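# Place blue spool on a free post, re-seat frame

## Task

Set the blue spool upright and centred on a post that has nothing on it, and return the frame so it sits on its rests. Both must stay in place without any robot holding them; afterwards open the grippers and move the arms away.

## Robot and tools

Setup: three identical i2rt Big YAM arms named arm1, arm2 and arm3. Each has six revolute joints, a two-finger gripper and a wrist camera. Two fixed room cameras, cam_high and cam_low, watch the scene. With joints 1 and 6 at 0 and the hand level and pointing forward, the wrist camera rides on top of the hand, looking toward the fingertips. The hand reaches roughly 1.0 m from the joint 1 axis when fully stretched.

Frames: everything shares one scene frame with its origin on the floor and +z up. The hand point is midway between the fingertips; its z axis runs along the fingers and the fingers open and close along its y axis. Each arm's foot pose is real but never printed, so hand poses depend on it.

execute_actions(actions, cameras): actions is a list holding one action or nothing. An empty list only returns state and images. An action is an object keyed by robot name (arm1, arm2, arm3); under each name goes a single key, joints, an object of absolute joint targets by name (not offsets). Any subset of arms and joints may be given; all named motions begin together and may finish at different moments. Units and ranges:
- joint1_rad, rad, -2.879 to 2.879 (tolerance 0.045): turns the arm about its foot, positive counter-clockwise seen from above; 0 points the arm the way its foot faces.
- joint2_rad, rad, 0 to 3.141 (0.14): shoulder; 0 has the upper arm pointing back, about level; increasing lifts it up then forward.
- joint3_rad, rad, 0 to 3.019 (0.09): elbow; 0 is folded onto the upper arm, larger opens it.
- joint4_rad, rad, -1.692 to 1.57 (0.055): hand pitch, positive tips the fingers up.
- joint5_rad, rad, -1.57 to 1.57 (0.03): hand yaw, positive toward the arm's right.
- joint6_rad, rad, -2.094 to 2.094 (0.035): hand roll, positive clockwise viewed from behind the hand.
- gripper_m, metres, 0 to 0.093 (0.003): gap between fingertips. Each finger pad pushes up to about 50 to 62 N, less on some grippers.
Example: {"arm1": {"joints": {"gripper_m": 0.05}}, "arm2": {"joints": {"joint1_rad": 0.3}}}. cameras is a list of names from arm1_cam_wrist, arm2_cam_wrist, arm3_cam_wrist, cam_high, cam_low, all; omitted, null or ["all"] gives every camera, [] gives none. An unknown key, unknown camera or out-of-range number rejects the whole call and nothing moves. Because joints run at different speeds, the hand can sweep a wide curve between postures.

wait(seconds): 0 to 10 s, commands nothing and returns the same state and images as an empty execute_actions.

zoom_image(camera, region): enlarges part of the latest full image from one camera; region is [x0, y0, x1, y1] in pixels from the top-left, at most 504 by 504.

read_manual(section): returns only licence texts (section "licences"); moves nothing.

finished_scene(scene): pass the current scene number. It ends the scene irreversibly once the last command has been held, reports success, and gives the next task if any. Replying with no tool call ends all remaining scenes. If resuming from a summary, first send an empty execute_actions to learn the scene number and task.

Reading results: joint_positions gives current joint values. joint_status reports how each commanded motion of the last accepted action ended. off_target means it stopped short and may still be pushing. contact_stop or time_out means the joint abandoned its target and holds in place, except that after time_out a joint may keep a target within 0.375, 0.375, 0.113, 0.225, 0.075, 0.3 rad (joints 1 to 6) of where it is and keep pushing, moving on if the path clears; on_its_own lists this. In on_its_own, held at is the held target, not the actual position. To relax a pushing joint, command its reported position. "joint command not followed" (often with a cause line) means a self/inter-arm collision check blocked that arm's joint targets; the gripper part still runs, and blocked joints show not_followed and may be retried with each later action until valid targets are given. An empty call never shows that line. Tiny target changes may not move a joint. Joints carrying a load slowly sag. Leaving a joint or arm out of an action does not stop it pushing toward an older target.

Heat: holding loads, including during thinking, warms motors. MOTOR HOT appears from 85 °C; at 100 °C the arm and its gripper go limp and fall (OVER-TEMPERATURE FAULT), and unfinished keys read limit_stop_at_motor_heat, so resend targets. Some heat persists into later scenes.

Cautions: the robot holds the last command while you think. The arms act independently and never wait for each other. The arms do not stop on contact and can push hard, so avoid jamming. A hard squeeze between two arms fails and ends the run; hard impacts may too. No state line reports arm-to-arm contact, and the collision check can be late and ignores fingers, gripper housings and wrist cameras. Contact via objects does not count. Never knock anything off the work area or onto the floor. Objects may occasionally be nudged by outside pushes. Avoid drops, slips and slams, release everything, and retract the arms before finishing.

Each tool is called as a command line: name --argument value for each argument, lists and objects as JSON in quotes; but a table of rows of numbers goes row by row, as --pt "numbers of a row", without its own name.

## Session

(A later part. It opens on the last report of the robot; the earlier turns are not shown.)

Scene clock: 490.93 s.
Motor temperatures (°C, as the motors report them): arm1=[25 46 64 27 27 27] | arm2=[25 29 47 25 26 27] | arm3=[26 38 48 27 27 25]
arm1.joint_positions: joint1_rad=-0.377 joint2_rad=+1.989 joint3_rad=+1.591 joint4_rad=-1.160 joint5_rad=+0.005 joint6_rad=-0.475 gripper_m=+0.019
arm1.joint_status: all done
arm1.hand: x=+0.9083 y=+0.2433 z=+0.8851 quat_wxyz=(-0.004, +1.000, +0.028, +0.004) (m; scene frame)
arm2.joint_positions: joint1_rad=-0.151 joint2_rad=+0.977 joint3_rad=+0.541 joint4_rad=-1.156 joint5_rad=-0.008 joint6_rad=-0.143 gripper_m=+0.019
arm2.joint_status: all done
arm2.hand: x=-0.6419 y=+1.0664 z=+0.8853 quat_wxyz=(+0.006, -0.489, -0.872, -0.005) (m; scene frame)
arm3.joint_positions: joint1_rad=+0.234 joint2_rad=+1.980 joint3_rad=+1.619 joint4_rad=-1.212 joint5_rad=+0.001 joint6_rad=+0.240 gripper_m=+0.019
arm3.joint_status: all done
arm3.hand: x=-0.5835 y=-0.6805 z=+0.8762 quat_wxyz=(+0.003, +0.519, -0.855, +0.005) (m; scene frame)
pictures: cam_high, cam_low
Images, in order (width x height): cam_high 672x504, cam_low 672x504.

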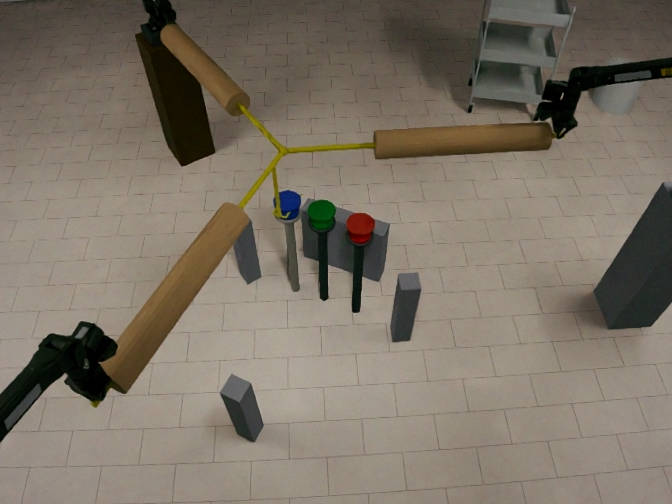

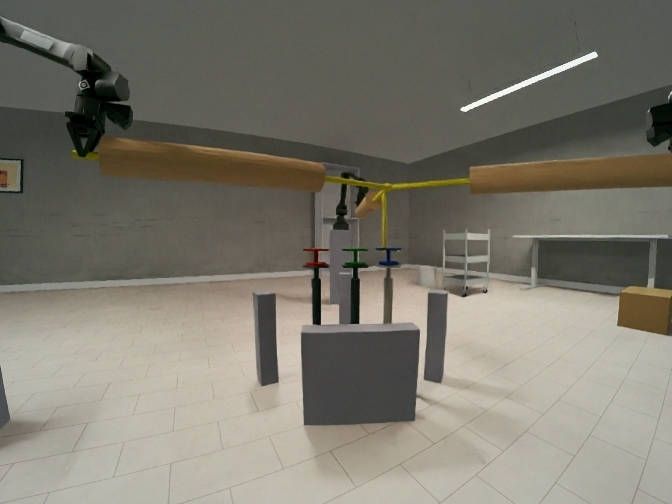

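execute_actions --actions '[{"arm1": {"joints": {"joint2_rad": 1.975, "joint3_rad": 1.57, "joint4_rad": -1.08}}, "arm2": {"joints": {"joint2_rad": 1.016, "joint3_rad": 0.503, "joint4_rad": -1.003}}, "arm3": {"joints": {"joint2_rad": 1.967, "joint3_rad": 1.602, "joint4_rad": -1.119}}}]' --cameras '["cam_high", "cam_low"]'

zoom_image --camera "cam_low" --region '[355, 230, 415, 275]'

zoom_image --camera "cam_high" --region '[260, 175, 340, 245]'

Scene clock: 509.47 s.
Motor temperatures (°C, as the motors report them): arm1=[25 48 57 27 27 27] | arm2=[25 29 46 25 26 27] | arm3=[26 39 47 27 27 25]
arm1.joint_positions: joint1_rad=-0.377 joint2_rad=+1.998 joint3_rad=+1.560 joint4_rad=-1.102 joint5_rad=+0.005 joint6_rad=-0.475 gripper_m=+0.019
arm1.joint_status: all done
arm1.hand: x=+0.9076 y=+0.2437 z=+0.8693 quat_wxyz=(-0.008, +1.000, +0.028, -0.005) (m; scene frame)
arm2.joint_positions: joint1_rad=-0.151 joint2_rad=+1.025 joint3_rad=+0.477 joint4_rad=-1.031 joint5_rad=-0.008 joint6_rad=-0.143 gripper_m=+0.019
arm2.joint_status: all done
arm2.hand: x=-0.6420 y=+1.0660 z=+0.8546 quat_wxyz=(+0.000, -0.489, -0.872, -0.001) (m; scene frame)
arm3.joint_positions: joint1_rad=+0.234 joint2_rad=+1.983 joint3_rad=+1.584 joint4_rad=-1.153 joint5_rad=+0.002 joint6_rad=+0.240 gripper_m=+0.019
arm3.joint_status: all done
arm3.hand: x=-0.5835 y=-0.6802 z=+0.8615 quat_wxyz=(-0.004, +0.519, -0.855, -0.002) (m; scene frame)
pictures: cam_high, cam_low
Images, in order (width x height): cam_high 672x504, cam_low 672x504.

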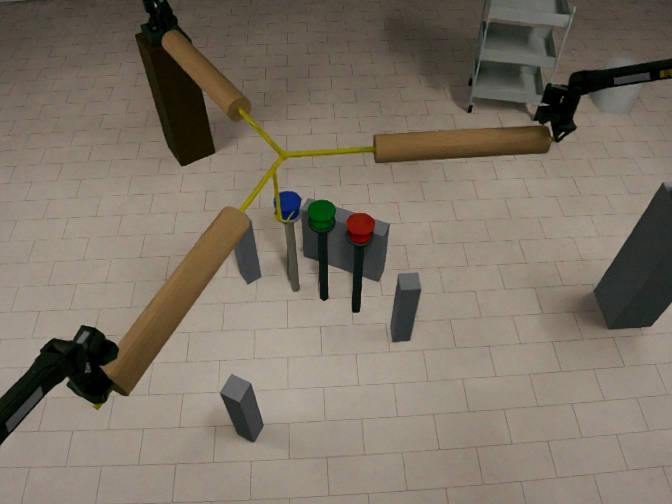

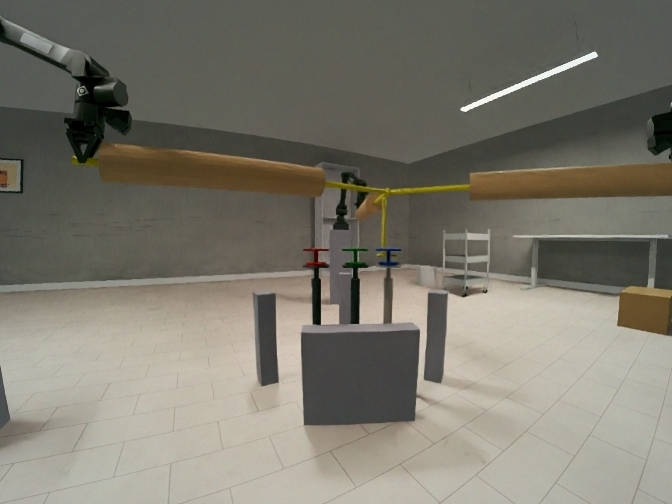

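Region (355, 230, 415, 275) of cam_low's 672x504 image, scaled by 8.400, with more detail than that image has; it fills the top 378 rows of this view, and the rest is white.

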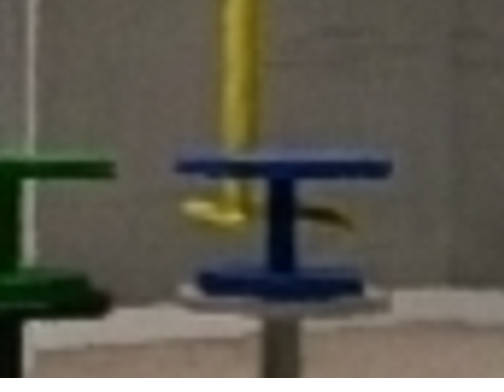

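Region (260, 175, 340, 245) of cam_high's 672x504 image, scaled by 6.300, with more detail than that image has; it fills the top 441 rows of this view, and the rest is white.

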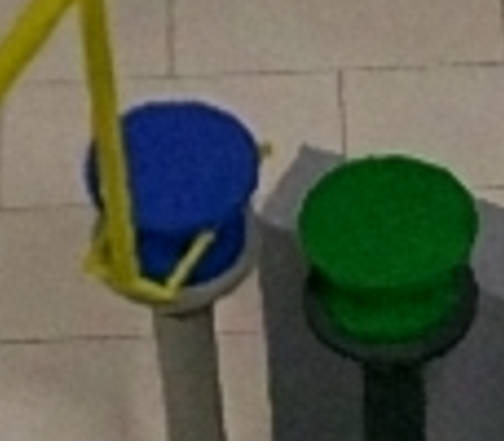

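execute_actions --actions '[{"arm1": {"joints": {"joint1_rad": -0.262, "joint2_rad": 2.011, "joint3_rad": 1.685, "joint4_rad": -1.134, "joint6_rad": -0.35}}, "arm2": {"joints": {"joint1_rad": -0.374, "joint2_rad": 1.153, "joint3_rad": 0.634, "joint4_rad": -0.971, "joint6_rad": -0.364}}, "arm3": {"joints": {"joint1_rad": 0.274, "joint2_rad": 1.822, "joint3_rad": 1.379, "joint4_rad": -1.048, "joint6_rad": 0.29}}}]' --cameras '["cam_high", "cam_low"]'

zoom_image --camera "cam_low" --region '[355, 230, 415, 275]'

zoom_image --camera "cam_high" --region '[250, 175, 340, 255]'

Scene clock: 550.80 s.
Motor temperatures (°C, as the motors report them): arm1=[25 48 55 27 27 27] | arm2=[25 29 45 25 26 27] | arm3=[26 39 47 27 27 25]
arm1.joint_positions: joint1_rad=-0.260 joint2_rad=+2.035 joint3_rad=+1.606 joint4_rad=-1.122 joint5_rad=+0.004 joint6_rad=-0.355 gripper_m=+0.019
arm1.joint_status: all done
arm1.hand: x=+0.8732 y=+0.1815 z=+0.8633 quat_wxyz=(-0.004, +1.000, +0.026, +0.000) (m; scene frame)
arm2.joint_positions: joint1_rad=-0.366 joint2_rad=+1.166 joint3_rad=+0.578 joint4_rad=-0.986 joint5_rad=-0.007 joint6_rad=-0.355 gripper_m=+0.019
arm2.joint_status: all done
arm2.hand: x=-0.6763 y=+1.0090 z=+0.8582 quat_wxyz=(-0.002, -0.490, -0.871, +0.001) (m; scene frame)
arm3.joint_positions: joint1_rad=+0.279 joint2_rad=+1.847 joint3_rad=+1.360 joint4_rad=-1.080 joint5_rad=+0.002 joint6_rad=+0.285 gripper_m=+0.019
arm3.joint_status: all done
arm3.hand: x=-0.6216 y=-0.7363 z=+0.8580 quat_wxyz=(+0.000, +0.519, -0.855, +0.003) (m; scene frame)
pictures: cam_high, cam_low
Images, in order (width x height): cam_high 672x504, cam_low 672x504.

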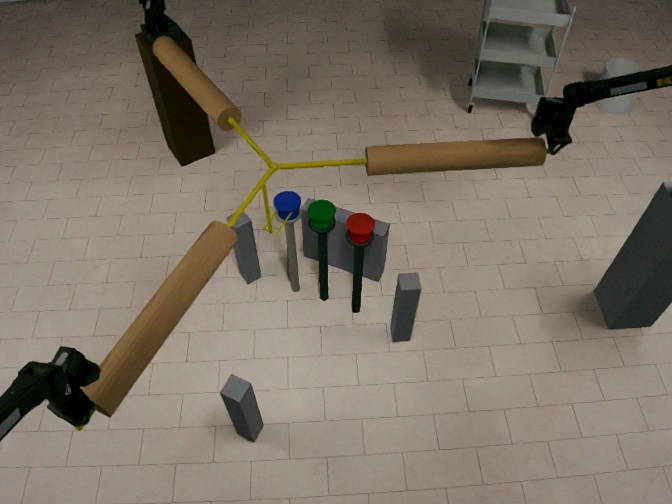

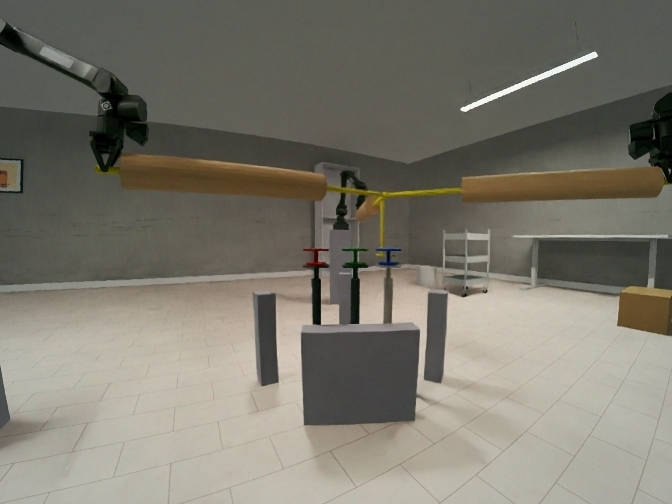

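Region (355, 230, 415, 275) of cam_low's 672x504 image, scaled by 8.400, with more detail than that image has; it fills the top 378 rows of this view, and the rest is white.

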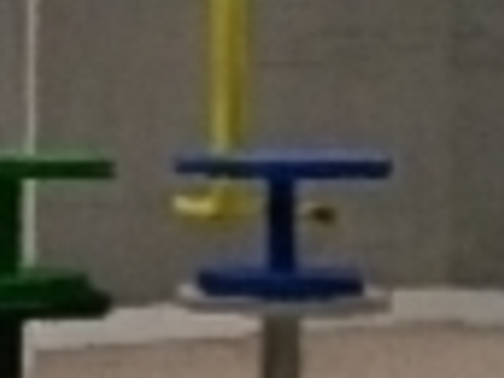

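Region (250, 175, 340, 255) of cam_high's 672x504 image, scaled by 5.600, with more detail than that image has.

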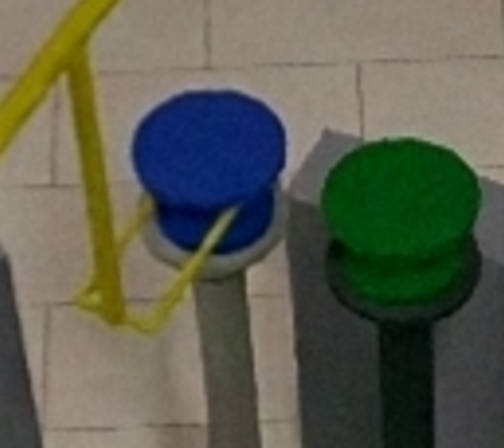

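execute_actions --actions '[{"arm1": {"joints": {"joint1_rad": -0.137, "joint2_rad": 2.04, "joint3_rad": 1.73, "joint4_rad": -1.153, "joint6_rad": -0.223}}, "arm2": {"joints": {"joint1_rad": -0.505, "joint2_rad": 1.356, "joint3_rad": 0.807, "joint4_rad": -0.941, "joint6_rad": -0.496}}, "arm3": {"joints": {"joint1_rad": 0.3, "joint2_rad": 1.642, "joint3_rad": 1.12, "joint4_rad": -0.963, "joint6_rad": 0.317}}}]' --cameras '["cam_high"]'

zoom_image --camera "cam_high" --region '[230, 170, 350, 270]'

Scene clock: 570.40 s.
Motor temperatures (°C, as the motors report them): arm1=[25 48 63 27 27 27] | arm2=[25 29 47 25 26 27] | arm3=[26 39 46 27 27 25]
arm1.joint_positions: joint1_rad=-0.133 joint2_rad=+2.056 joint3_rad=+1.648 joint4_rad=-1.149 joint5_rad=+0.002 joint6_rad=-0.229 gripper_m=+0.019
arm1.joint_status: all done
arm1.hand: x=+0.8468 y=+0.1082 z=+0.8654 quat_wxyz=(-0.001, +1.000, +0.027, +0.002) (m; scene frame)
arm2.joint_positions: joint1_rad=-0.499 joint2_rad=+1.370 joint3_rad=+0.753 joint4_rad=-0.957 joint5_rad=+0.000 joint6_rad=-0.489 gripper_m=+0.019
arm2.joint_status: all done
arm2.hand: x=-0.7065 y=+0.9333 z=+0.8596 quat_wxyz=(+0.001, -0.490, -0.872, +0.003) (m; scene frame)
arm3.joint_positions: joint1_rad=+0.300 joint2_rad=+1.661 joint3_rad=+1.100 joint4_rad=-0.995 joint5_rad=+0.002 joint6_rad=+0.307 gripper_m=+0.019
arm3.joint_status: all done
arm3.hand: x=-0.6461 y=-0.8115 z=+0.8596 quat_wxyz=(-0.003, +0.518, -0.855, -0.001) (m; scene frame)
pictures: cam_high
Images, in order (width x height): cam_high 672x504.

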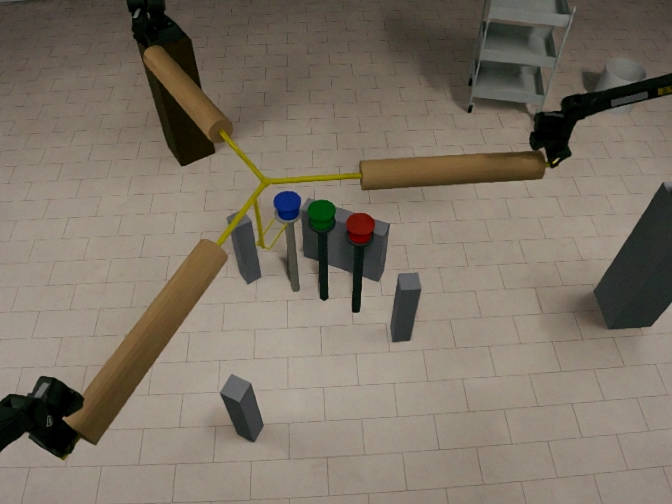

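Region (230, 170, 350, 270) of cam_high's 672x504 image, scaled by 4.200, with more detail than that image has.

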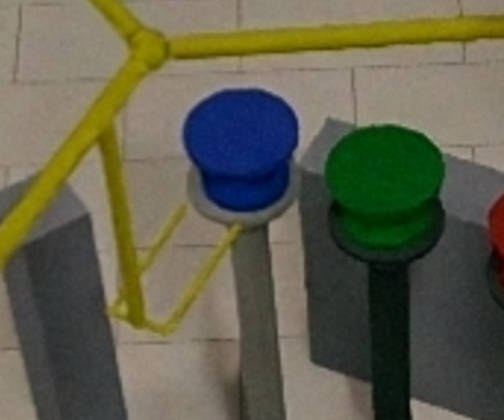

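execute_actions --actions '[{"arm1": {"joints": {"joint1_rad": -0.009, "joint2_rad": 2.055, "joint3_rad": 1.434, "joint4_rad": -0.882, "joint6_rad": -0.093}}, "arm2": {"joints": {"joint1_rad": -0.414, "joint2_rad": 1.723, "joint3_rad": 0.949, "joint4_rad": -0.724, "joint6_rad": -0.403}}, "arm3": {"joints": {"joint1_rad": 0.169, "joint2_rad": 1.66, "joint3_rad": 0.829, "joint4_rad": -0.675, "joint6_rad": 0.175}}}]' --cameras '["cam_high"]'

Scene clock: 597.70 s.
Motor temperatures (°C, as the motors report them): arm1=[25 49 66 27 27 27] | arm2=[25 29 48 25 26 27] | arm3=[26 37 46 27 27 25]
arm1.joint_positions: joint1_rad=-0.004 joint2_rad=+2.093 joint3_rad=+1.423 joint4_rad=-0.900 joint5_rad=-0.002 joint6_rad=-0.099 gripper_m=+0.019
arm1.joint_status: all done
arm1.hand: x=+0.8828 y=+0.0270 z=+0.7718 quat_wxyz=(+0.002, +1.000, +0.026, +0.008) (m; scene frame)
arm2.joint_positions: joint1_rad=-0.417 joint2_rad=+1.750 joint3_rad=+0.905 joint4_rad=-0.733 joint5_rad=+0.002 joint6_rad=-0.408 gripper_m=+0.019
arm2.joint_status: all done
arm2.hand: x=-0.6691 y=+0.8518 z=+0.7712 quat_wxyz=(+0.003, -0.489, -0.872, +0.002) (m; scene frame)
arm3.joint_positions: joint1_rad=+0.168 joint2_rad=+1.678 joint3_rad=+0.815 joint4_rad=-0.692 joint5_rad=+0.003 joint6_rad=+0.177 gripper_m=+0.019
arm3.joint_status: all done
arm3.hand: x=-0.6088 y=-0.8920 z=+0.7714 quat_wxyz=(-0.005, +0.517, -0.856, +0.000) (m; scene frame)
pictures: cam_high
Images, in order (width x height): cam_high 672x504.

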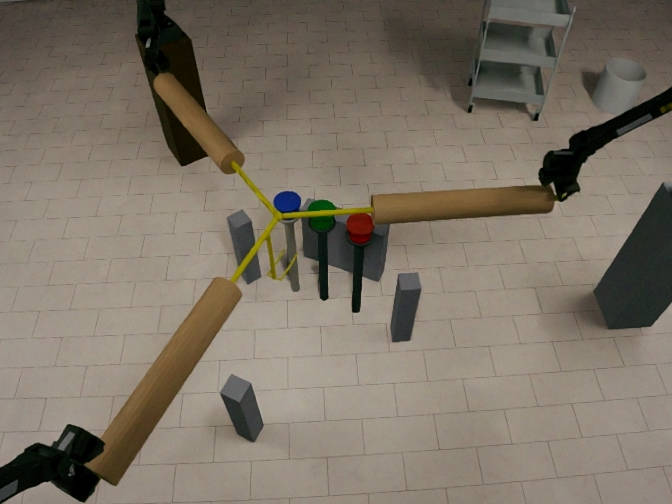

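execute_actions --actions '[{"arm1": {"joints": {"joint1_rad": 0.132, "joint2_rad": 2.167, "joint3_rad": 1.295, "joint4_rad": -0.623, "joint6_rad": 0.048}}, "arm2": {"joints": {"joint1_rad": -0.358, "joint2_rad": 2.074, "joint3_rad": 1.178, "joint4_rad": -0.599, "joint6_rad": -0.346}}, "arm3": {"joints": {"joint1_rad": -0.01, "joint2_rad": 1.849, "joint3_rad": 0.636, "joint4_rad": -0.301, "joint6_rad": -0.003}}}]' --cameras '["cam_high"]'

Scene clock: 606.77 s.
Motor temperatures (°C, as the motors report them): arm1=[25 49 60 27 27 27] | arm2=[25 30 47 25 26 27] | arm3=[26 37 44 27 27 25]
arm1.joint_positions: joint1_rad=+0.139 joint2_rad=+2.208 joint3_rad=+1.287 joint4_rad=-0.639 joint5_rad=-0.006 joint6_rad=+0.043 gripper_m=+0.019
arm1.joint_status: all done
arm1.hand: x=+0.9196 y=-0.0518 z=+0.6752 quat_wxyz=(+0.005, +1.000, +0.026, +0.003) (m; scene frame)
arm2.joint_positions: joint1_rad=-0.364 joint2_rad=+2.108 joint3_rad=+1.143 joint4_rad=-0.608 joint5_rad=+0.003 joint6_rad=-0.352 gripper_m=+0.019
arm2.joint_status: all done
arm2.hand: x=-0.6323 y=+0.7724 z=+0.6739 quat_wxyz=(+0.002, -0.491, -0.871, +0.005) (m; scene frame)
arm3.joint_positions: joint1_rad=-0.017 joint2_rad=+1.870 joint3_rad=+0.628 joint4_rad=-0.314 joint5_rad=+0.005 joint6_rad=-0.005 gripper_m=+0.019
arm3.joint_status: all done
arm3.hand: x=-0.5706 y=-0.9711 z=+0.6732 quat_wxyz=(-0.005, +0.516, -0.857, +0.002) (m; scene frame)
pictures: cam_high
Images, in order (width x height): cam_high 672x504.

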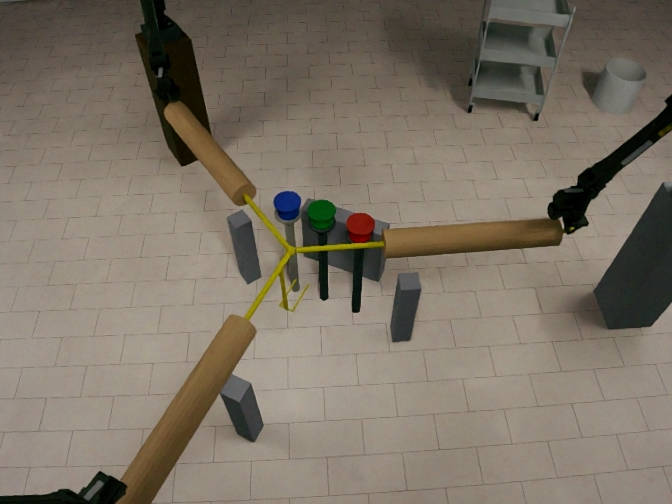

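execute_actions --actions '[{"arm1": {"joints": {"joint2_rad": 2.337, "joint3_rad": 1.376, "joint4_rad": -0.494}}, "arm2": {"joints": {"joint1_rad": -0.355, "joint2_rad": 2.255, "joint3_rad": 1.2, "joint4_rad": -0.449}}, "arm3": {"joints": {"joint1_rad": -0.003, "joint2_rad": 2.122, "joint3_rad": 0.698, "joint4_rad": -0.073, "joint6_rad": 0.006}}}]' --cameras '[]'

Scene clock: 616.83 s.
Motor temperatures (°C, as the motors report them): arm1=[25 49 56 27 27 27] | arm2=[25 31 45 25 26 27] | arm3=[26 36 42 27 27 25]
arm1.joint_positions: joint1_rad=+0.136 joint2_rad=+2.381 joint3_rad=+1.328 joint4_rad=-0.503 joint5_rad=-0.002 joint6_rad=+0.042 gripper_m=+0.019
arm1.joint_status: all done
arm1.hand: x=+0.9205 y=-0.0500 z=+0.5955 quat_wxyz=(+0.003, +1.000, +0.025, +0.001) (m; scene frame)
arm2.joint_positions: joint1_rad=-0.356 joint2_rad=+2.289 joint3_rad=+1.167 joint4_rad=-0.450 joint5_rad=+0.001 joint6_rad=-0.349 gripper_m=+0.019
arm2.joint_status: all done
arm2.hand: x=-0.6294 y=+0.7764 z=+0.5932 quat_wxyz=(+0.001, -0.489, -0.872, +0.004) (m; scene frame)
arm3.joint_positions: joint1_rad=-0.014 joint2_rad=+2.141 joint3_rad=+0.679 joint4_rad=-0.093 joint5_rad=+0.003 joint6_rad=-0.004 gripper_m=+0.019
arm3.joint_status: all done
arm3.hand: x=-0.5701 y=-0.9678 z=+0.5952 quat_wxyz=(-0.005, +0.517, -0.856, +0.001) (m; scene frame)
pictures: none
No camera images: the call's "cameras" was empty. Leave "cameras" out to get every camera's image.

execute_actions --actions '[{"arm1": {"joints": {"joint2_rad": 2.568, "joint3_rad": 1.495, "joint4_rad": -0.385}}, "arm2": {"joints": {"joint1_rad": -0.362, "joint2_rad": 2.497, "joint3_rad": 1.3, "joint4_rad": -0.312}}, "arm3": {"joints": {"joint1_rad": 0.003, "joint2_rad": 2.452, "joint3_rad": 0.817, "joint4_rad": 0.132, "joint6_rad": 0.008}}}]' --cameras '["cam_low", "cam_high"]'

Scene clock: 627.97 s.
Motor temperatures (°C, as the motors report them): arm1=[25 50 56 27 27 27] | arm2=[25 31 44 25 26 27] | arm3=[26 36 41 27 27 25]
arm1.joint_positions: joint1_rad=+0.133 joint2_rad=+2.615 joint3_rad=+1.455 joint4_rad=-0.395 joint5_rad=-0.002 joint6_rad=+0.040 gripper_m=+0.019
arm1.joint_status: all done
arm1.hand: x=+0.9178 y=-0.0490 z=+0.4970 quat_wxyz=(+0.003, +1.000, +0.025, +0.000) (m; scene frame)
arm2.joint_positions: joint1_rad=-0.359 joint2_rad=+2.533 joint3_rad=+1.272 joint4_rad=-0.315 joint5_rad=+0.000 joint6_rad=-0.351 gripper_m=+0.019
arm2.joint_status: all done
arm2.hand: x=-0.6313 y=+0.7760 z=+0.4940 quat_wxyz=(+0.002, -0.489, -0.872, +0.003) (m; scene frame)
arm3.joint_positions: joint1_rad=-0.009 joint2_rad=+2.470 joint3_rad=+0.807 joint4_rad=+0.109 joint5_rad=+0.003 joint6_rad=-0.001 gripper_m=+0.019
arm3.joint_status: all done
arm3.hand: x=-0.5713 y=-0.9673 z=+0.4950 quat_wxyz=(-0.006, +0.518, -0.855, +0.001) (m; scene frame)
pictures: cam_high, cam_low
Images, in order (width x height): cam_high 672x504, cam_low 672x504.

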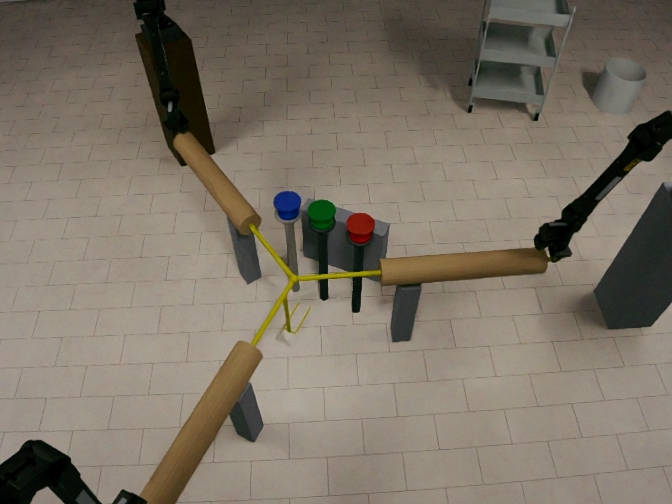

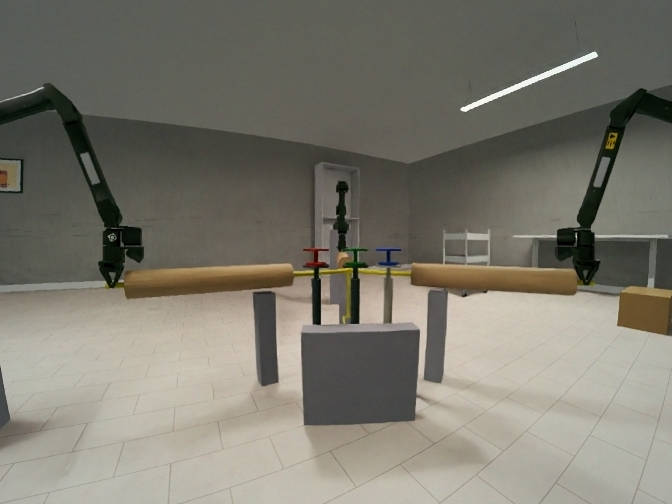

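execute_actions --actions '[{"arm1": {"joints": {"joint2_rad": 2.645, "joint3_rad": 1.513, "joint4_rad": -0.37}}, "arm2": {"joints": {"joint2_rad": 2.568, "joint3_rad": 1.321, "joint4_rad": -0.292}}, "arm3": {"joints": {"joint2_rad": 2.525, "joint3_rad": 0.845, "joint4_rad": 0.158}}}]' --cameras '["cam_low"]'

zoom_image --camera "cam_low" --region '[230, 240, 470, 320]'

Scene clock: 633.90 s.
Motor temperatures (°C, as the motors report them): arm1=[25 50 55 27 27 27] | arm2=[25 32 43 25 26 27] | arm3=[26 36 40 27 27 25]
arm1.joint_positions: joint1_rad=+0.133 joint2_rad=+2.655 joint3_rad=+1.482 joint4_rad=-0.381 joint5_rad=-0.001 joint6_rad=+0.039 gripper_m=+0.019
arm1.joint_status: all done
arm1.hand: x=+0.9182 y=-0.0490 z=+0.4800 quat_wxyz=(+0.002, +1.000, +0.025, +0.001) (m; scene frame)
arm2.joint_positions: joint1_rad=-0.359 joint2_rad=+2.581 joint3_rad=+1.300 joint4_rad=-0.296 joint5_rad=-0.001 joint6_rad=-0.351 gripper_m=+0.019
arm2.joint_status: all done
arm2.hand: x=-0.6314 y=+0.7762 z=+0.4747 quat_wxyz=(+0.002, -0.489, -0.872, +0.002) (m; scene frame)
arm3.joint_positions: joint1_rad=-0.009 joint2_rad=+2.533 joint3_rad=+0.839 joint4_rad=+0.143 joint5_rad=+0.004 joint6_rad=-0.001 gripper_m=+0.019
arm3.joint_status: all done
arm3.hand: x=-0.5713 y=-0.9677 z=+0.4744 quat_wxyz=(-0.007, +0.518, -0.855, +0.000) (m; scene frame)
pictures: cam_low
Images, in order (width x height): cam_low 672x504.

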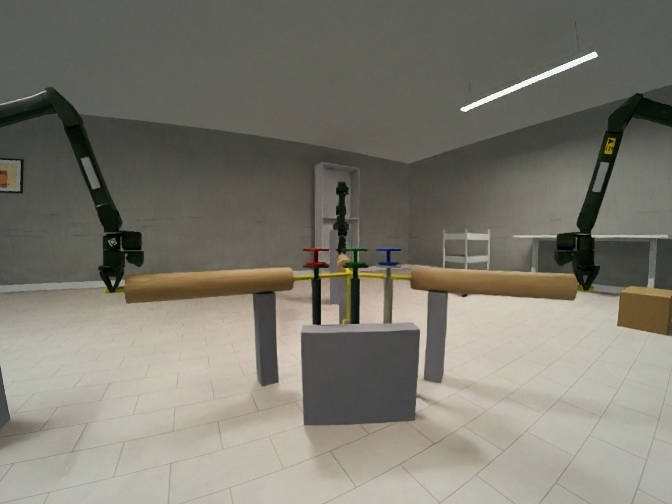

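Region (230, 240, 470, 320) of cam_low's 672x504 image, scaled by 2.100, with more detail than that image has.

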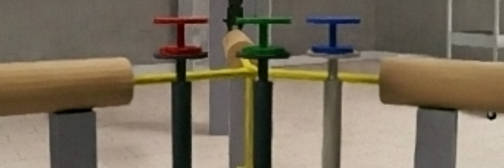

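execute_actions --actions '[{"arm1": {"joints": {"joint2_rad": 2.655, "joint3_rad": 1.482, "joint4_rad": -0.381, "gripper_m": 0.06}}, "arm2": {"joints": {"joint2_rad": 2.581, "joint3_rad": 1.3, "joint4_rad": -0.296, "gripper_m": 0.06}}, "arm3": {"joints": {"joint1_rad": -0.009, "joint2_rad": 2.533, "joint3_rad": 0.839, "joint4_rad": 0.143, "joint6_rad": -0.001, "gripper_m": 0.06}}}]' --cameras '[]'

execute_actions --actions '[{"arm1": {"joints": {"joint2_rad": 2.37, "joint3_rad": 1.3, "joint4_rad": -0.5}}, "arm2": {"joints": {"joint2_rad": 2.28, "joint3_rad": 1.14, "joint4_rad": -0.45}}, "arm3": {"joints": {"joint2_rad": 2.135, "joint3_rad": 0.65, "joint4_rad": -0.08}}}]' --cameras '["cam_high", "cam_low"]'

Scene clock: 642.83 s.
Motor temperatures (°C, as the motors report them): arm1=[25 50 54 27 27 27] | arm2=[25 32 42 25 26 27] | arm3=[26 36 40 27 27 25]
arm1.joint_positions: joint1_rad=+0.133 joint2_rad=+2.655 joint3_rad=+1.482 joint4_rad=-0.381 joint5_rad=-0.001 joint6_rad=+0.040 gripper_m=+0.060
arm1.joint_status: all done
arm1.hand: x=+0.9182 y=-0.0490 z=+0.4800 quat_wxyz=(+0.002, +1.000, +0.025, +0.001) (m; scene frame)
arm2.joint_positions: joint1_rad=-0.359 joint2_rad=+2.581 joint3_rad=+1.299 joint4_rad=-0.296 joint5_rad=-0.001 joint6_rad=-0.351 gripper_m=+0.060
arm2.joint_status: all done
arm2.hand: x=-0.6314 y=+0.7764 z=+0.4747 quat_wxyz=(+0.002, -0.489, -0.872, +0.002) (m; scene frame)
arm3.joint_positions: joint1_rad=-0.009 joint2_rad=+2.533 joint3_rad=+0.839 joint4_rad=+0.143 joint5_rad=+0.003 joint6_rad=-0.001 gripper_m=+0.060
arm3.joint_status: all done
arm3.hand: x=-0.5716 y=-0.9679 z=+0.4746 quat_wxyz=(-0.006, +0.518, -0.855, +0.000) (m; scene frame)
pictures: none
No camera images: the call's "cameras" was empty. Leave "cameras" out to get every camera's image.

Scene clock: 644.10 s.
Motor temperatures (°C, as the motors report them): arm1=[25 50 54 27 27 27] | arm2=[25 32 41 25 26 27] | arm3=[26 36 40 27 27 25]
arm1.joint_positions: joint1_rad=+0.133 joint2_rad=+2.352 joint3_rad=+1.296 joint4_rad=-0.492 joint5_rad=-0.001 joint6_rad=+0.040 gripper_m=+0.060
arm1.joint_status: all done
arm1.hand: x=+0.9255 y=-0.0478 z=+0.6043 quat_wxyz=(+0.003, +1.000, +0.025, -0.003) (m; scene frame)
arm2.joint_positions: joint1_rad=-0.359 joint2_rad=+2.269 joint3_rad=+1.138 joint4_rad=-0.445 joint5_rad=-0.001 joint6_rad=-0.351 gripper_m=+0.060
arm2.joint_status: all done
arm2.hand: x=-0.6323 y=+0.7846 z=+0.5977 quat_wxyz=(+0.001, -0.489, -0.872, +0.003) (m; scene frame)
arm3.joint_positions: joint1_rad=-0.009 joint2_rad=+2.122 joint3_rad=+0.652 joint4_rad=-0.072 joint5_rad=+0.003 joint6_rad=-0.001 gripper_m=+0.060
arm3.joint_status: all done
arm3.hand: x=-0.5739 y=-0.9713 z=+0.6001 quat_wxyz=(-0.011, +0.518, -0.855, -0.003) (m; scene frame)
pictures: cam_high, cam_low
Images, in order (width x height): cam_high 672x504, cam_low 672x504.

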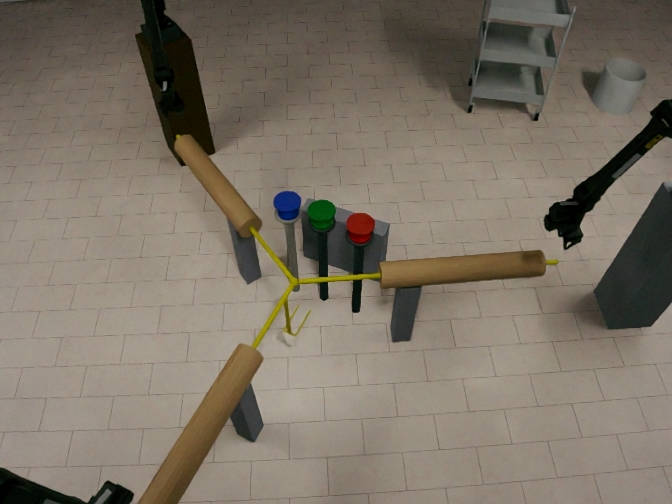

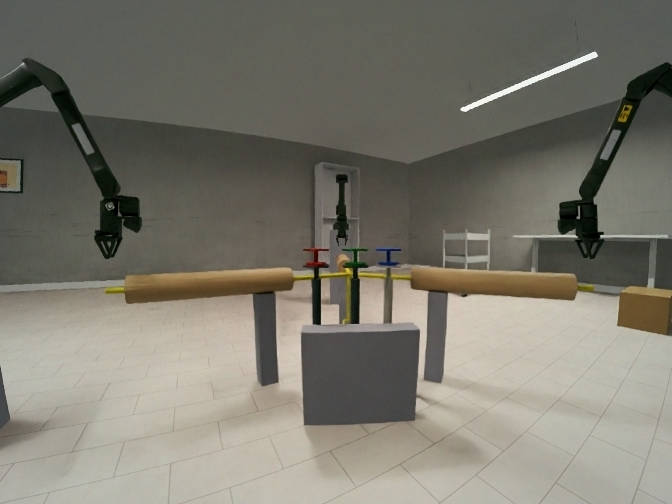

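execute_actions --actions '[{"arm1": {"joints": {"joint2_rad": 1.98, "joint3_rad": 0.95, "joint4_rad": -0.53}}, "arm2": {"joints": {"joint2_rad": 1.93, "joint3_rad": 0.85, "joint4_rad": -0.49}}, "arm3": {"joints": {"joint2_rad": 1.7, "joint3_rad": 0.56, "joint4_rad": -0.42}}}]' --cameras '["cam_high", "cam_low"]'

zoom_image --camera "cam_high" --region '[260, 180, 340, 240]'

zoom_image --camera "cam_low" --region '[355, 235, 415, 280]'

Scene clock: 651.57 s.
Motor temperatures (°C, as the motors report them): arm1=[25 49 53 27 27 27] | arm2=[25 31 41 25 26 27] | arm3=[26 36 39 27 27 25]
arm1.joint_positions: joint1_rad=+0.133 joint2_rad=+1.965 joint3_rad=+0.957 joint4_rad=-0.521 joint5_rad=-0.001 joint6_rad=+0.040 gripper_m=+0.060
arm1.joint_status: all done
arm1.hand: x=+1.0097 y=-0.0398 z=+0.7178 quat_wxyz=(+0.003, +1.000, +0.025, -0.012) (m; scene frame)
arm2.joint_positions: joint1_rad=-0.359 joint2_rad=+1.920 joint3_rad=+0.851 joint4_rad=-0.486 joint5_rad=-0.001 joint6_rad=-0.351 gripper_m=+0.060
arm2.joint_status: all done
arm2.hand: x=-0.6468 y=+0.8599 z=+0.6940 quat_wxyz=(-0.005, -0.489, -0.872, +0.011) (m; scene frame)
arm3.joint_positions: joint1_rad=-0.009 joint2_rad=+1.691 joint3_rad=+0.553 joint4_rad=-0.410 joint5_rad=+0.003 joint6_rad=-0.001 gripper_m=+0.060
arm3.joint_status: all done
arm3.hand: x=-0.5847 y=-0.9909 z=+0.7143 quat_wxyz=(-0.008, +0.518, -0.855, -0.001) (m; scene frame)
pictures: cam_high, cam_low
Images, in order (width x height): cam_high 672x504, cam_low 672x504.

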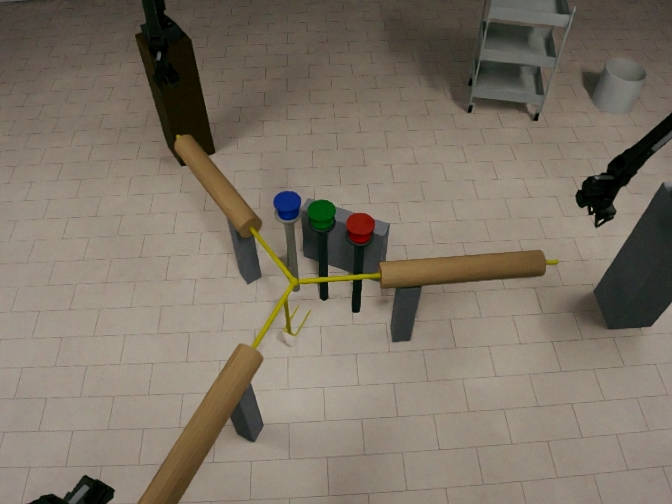

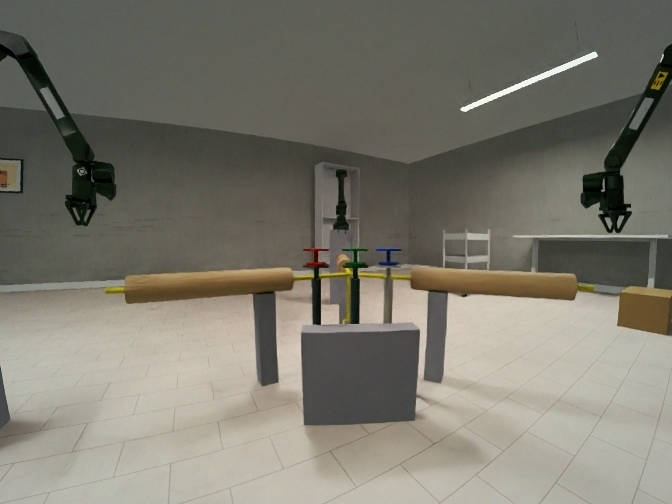

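Region (260, 180, 340, 240) of cam_high's 672x504 image, scaled by 6.300, with more detail than that image has; it fills the top 378 rows of this view, and the rest is white.

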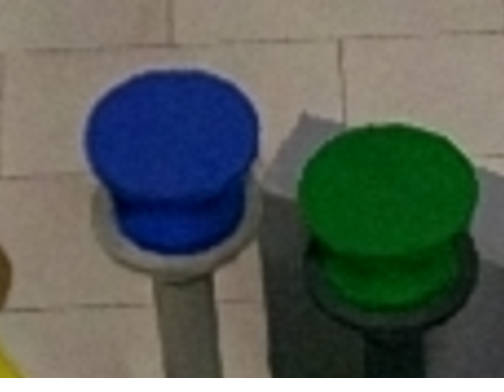

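Region (355, 235, 415, 280) of cam_low's 672x504 image, scaled by 8.400, with more detail than that image has; it fills the top 378 rows of this view, and the rest is white.

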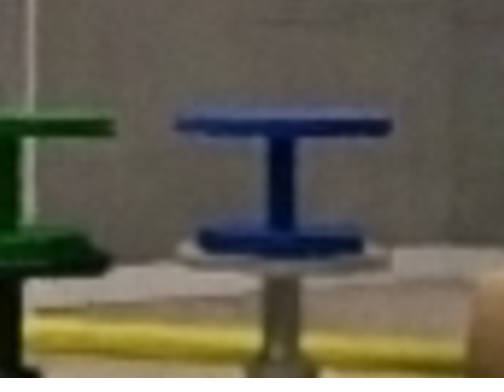

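The blue spool is centred on the empty post, the frame is back on its rests, and all arms are clear.

finished_scene --scene 2

The scene is finished: the task was done.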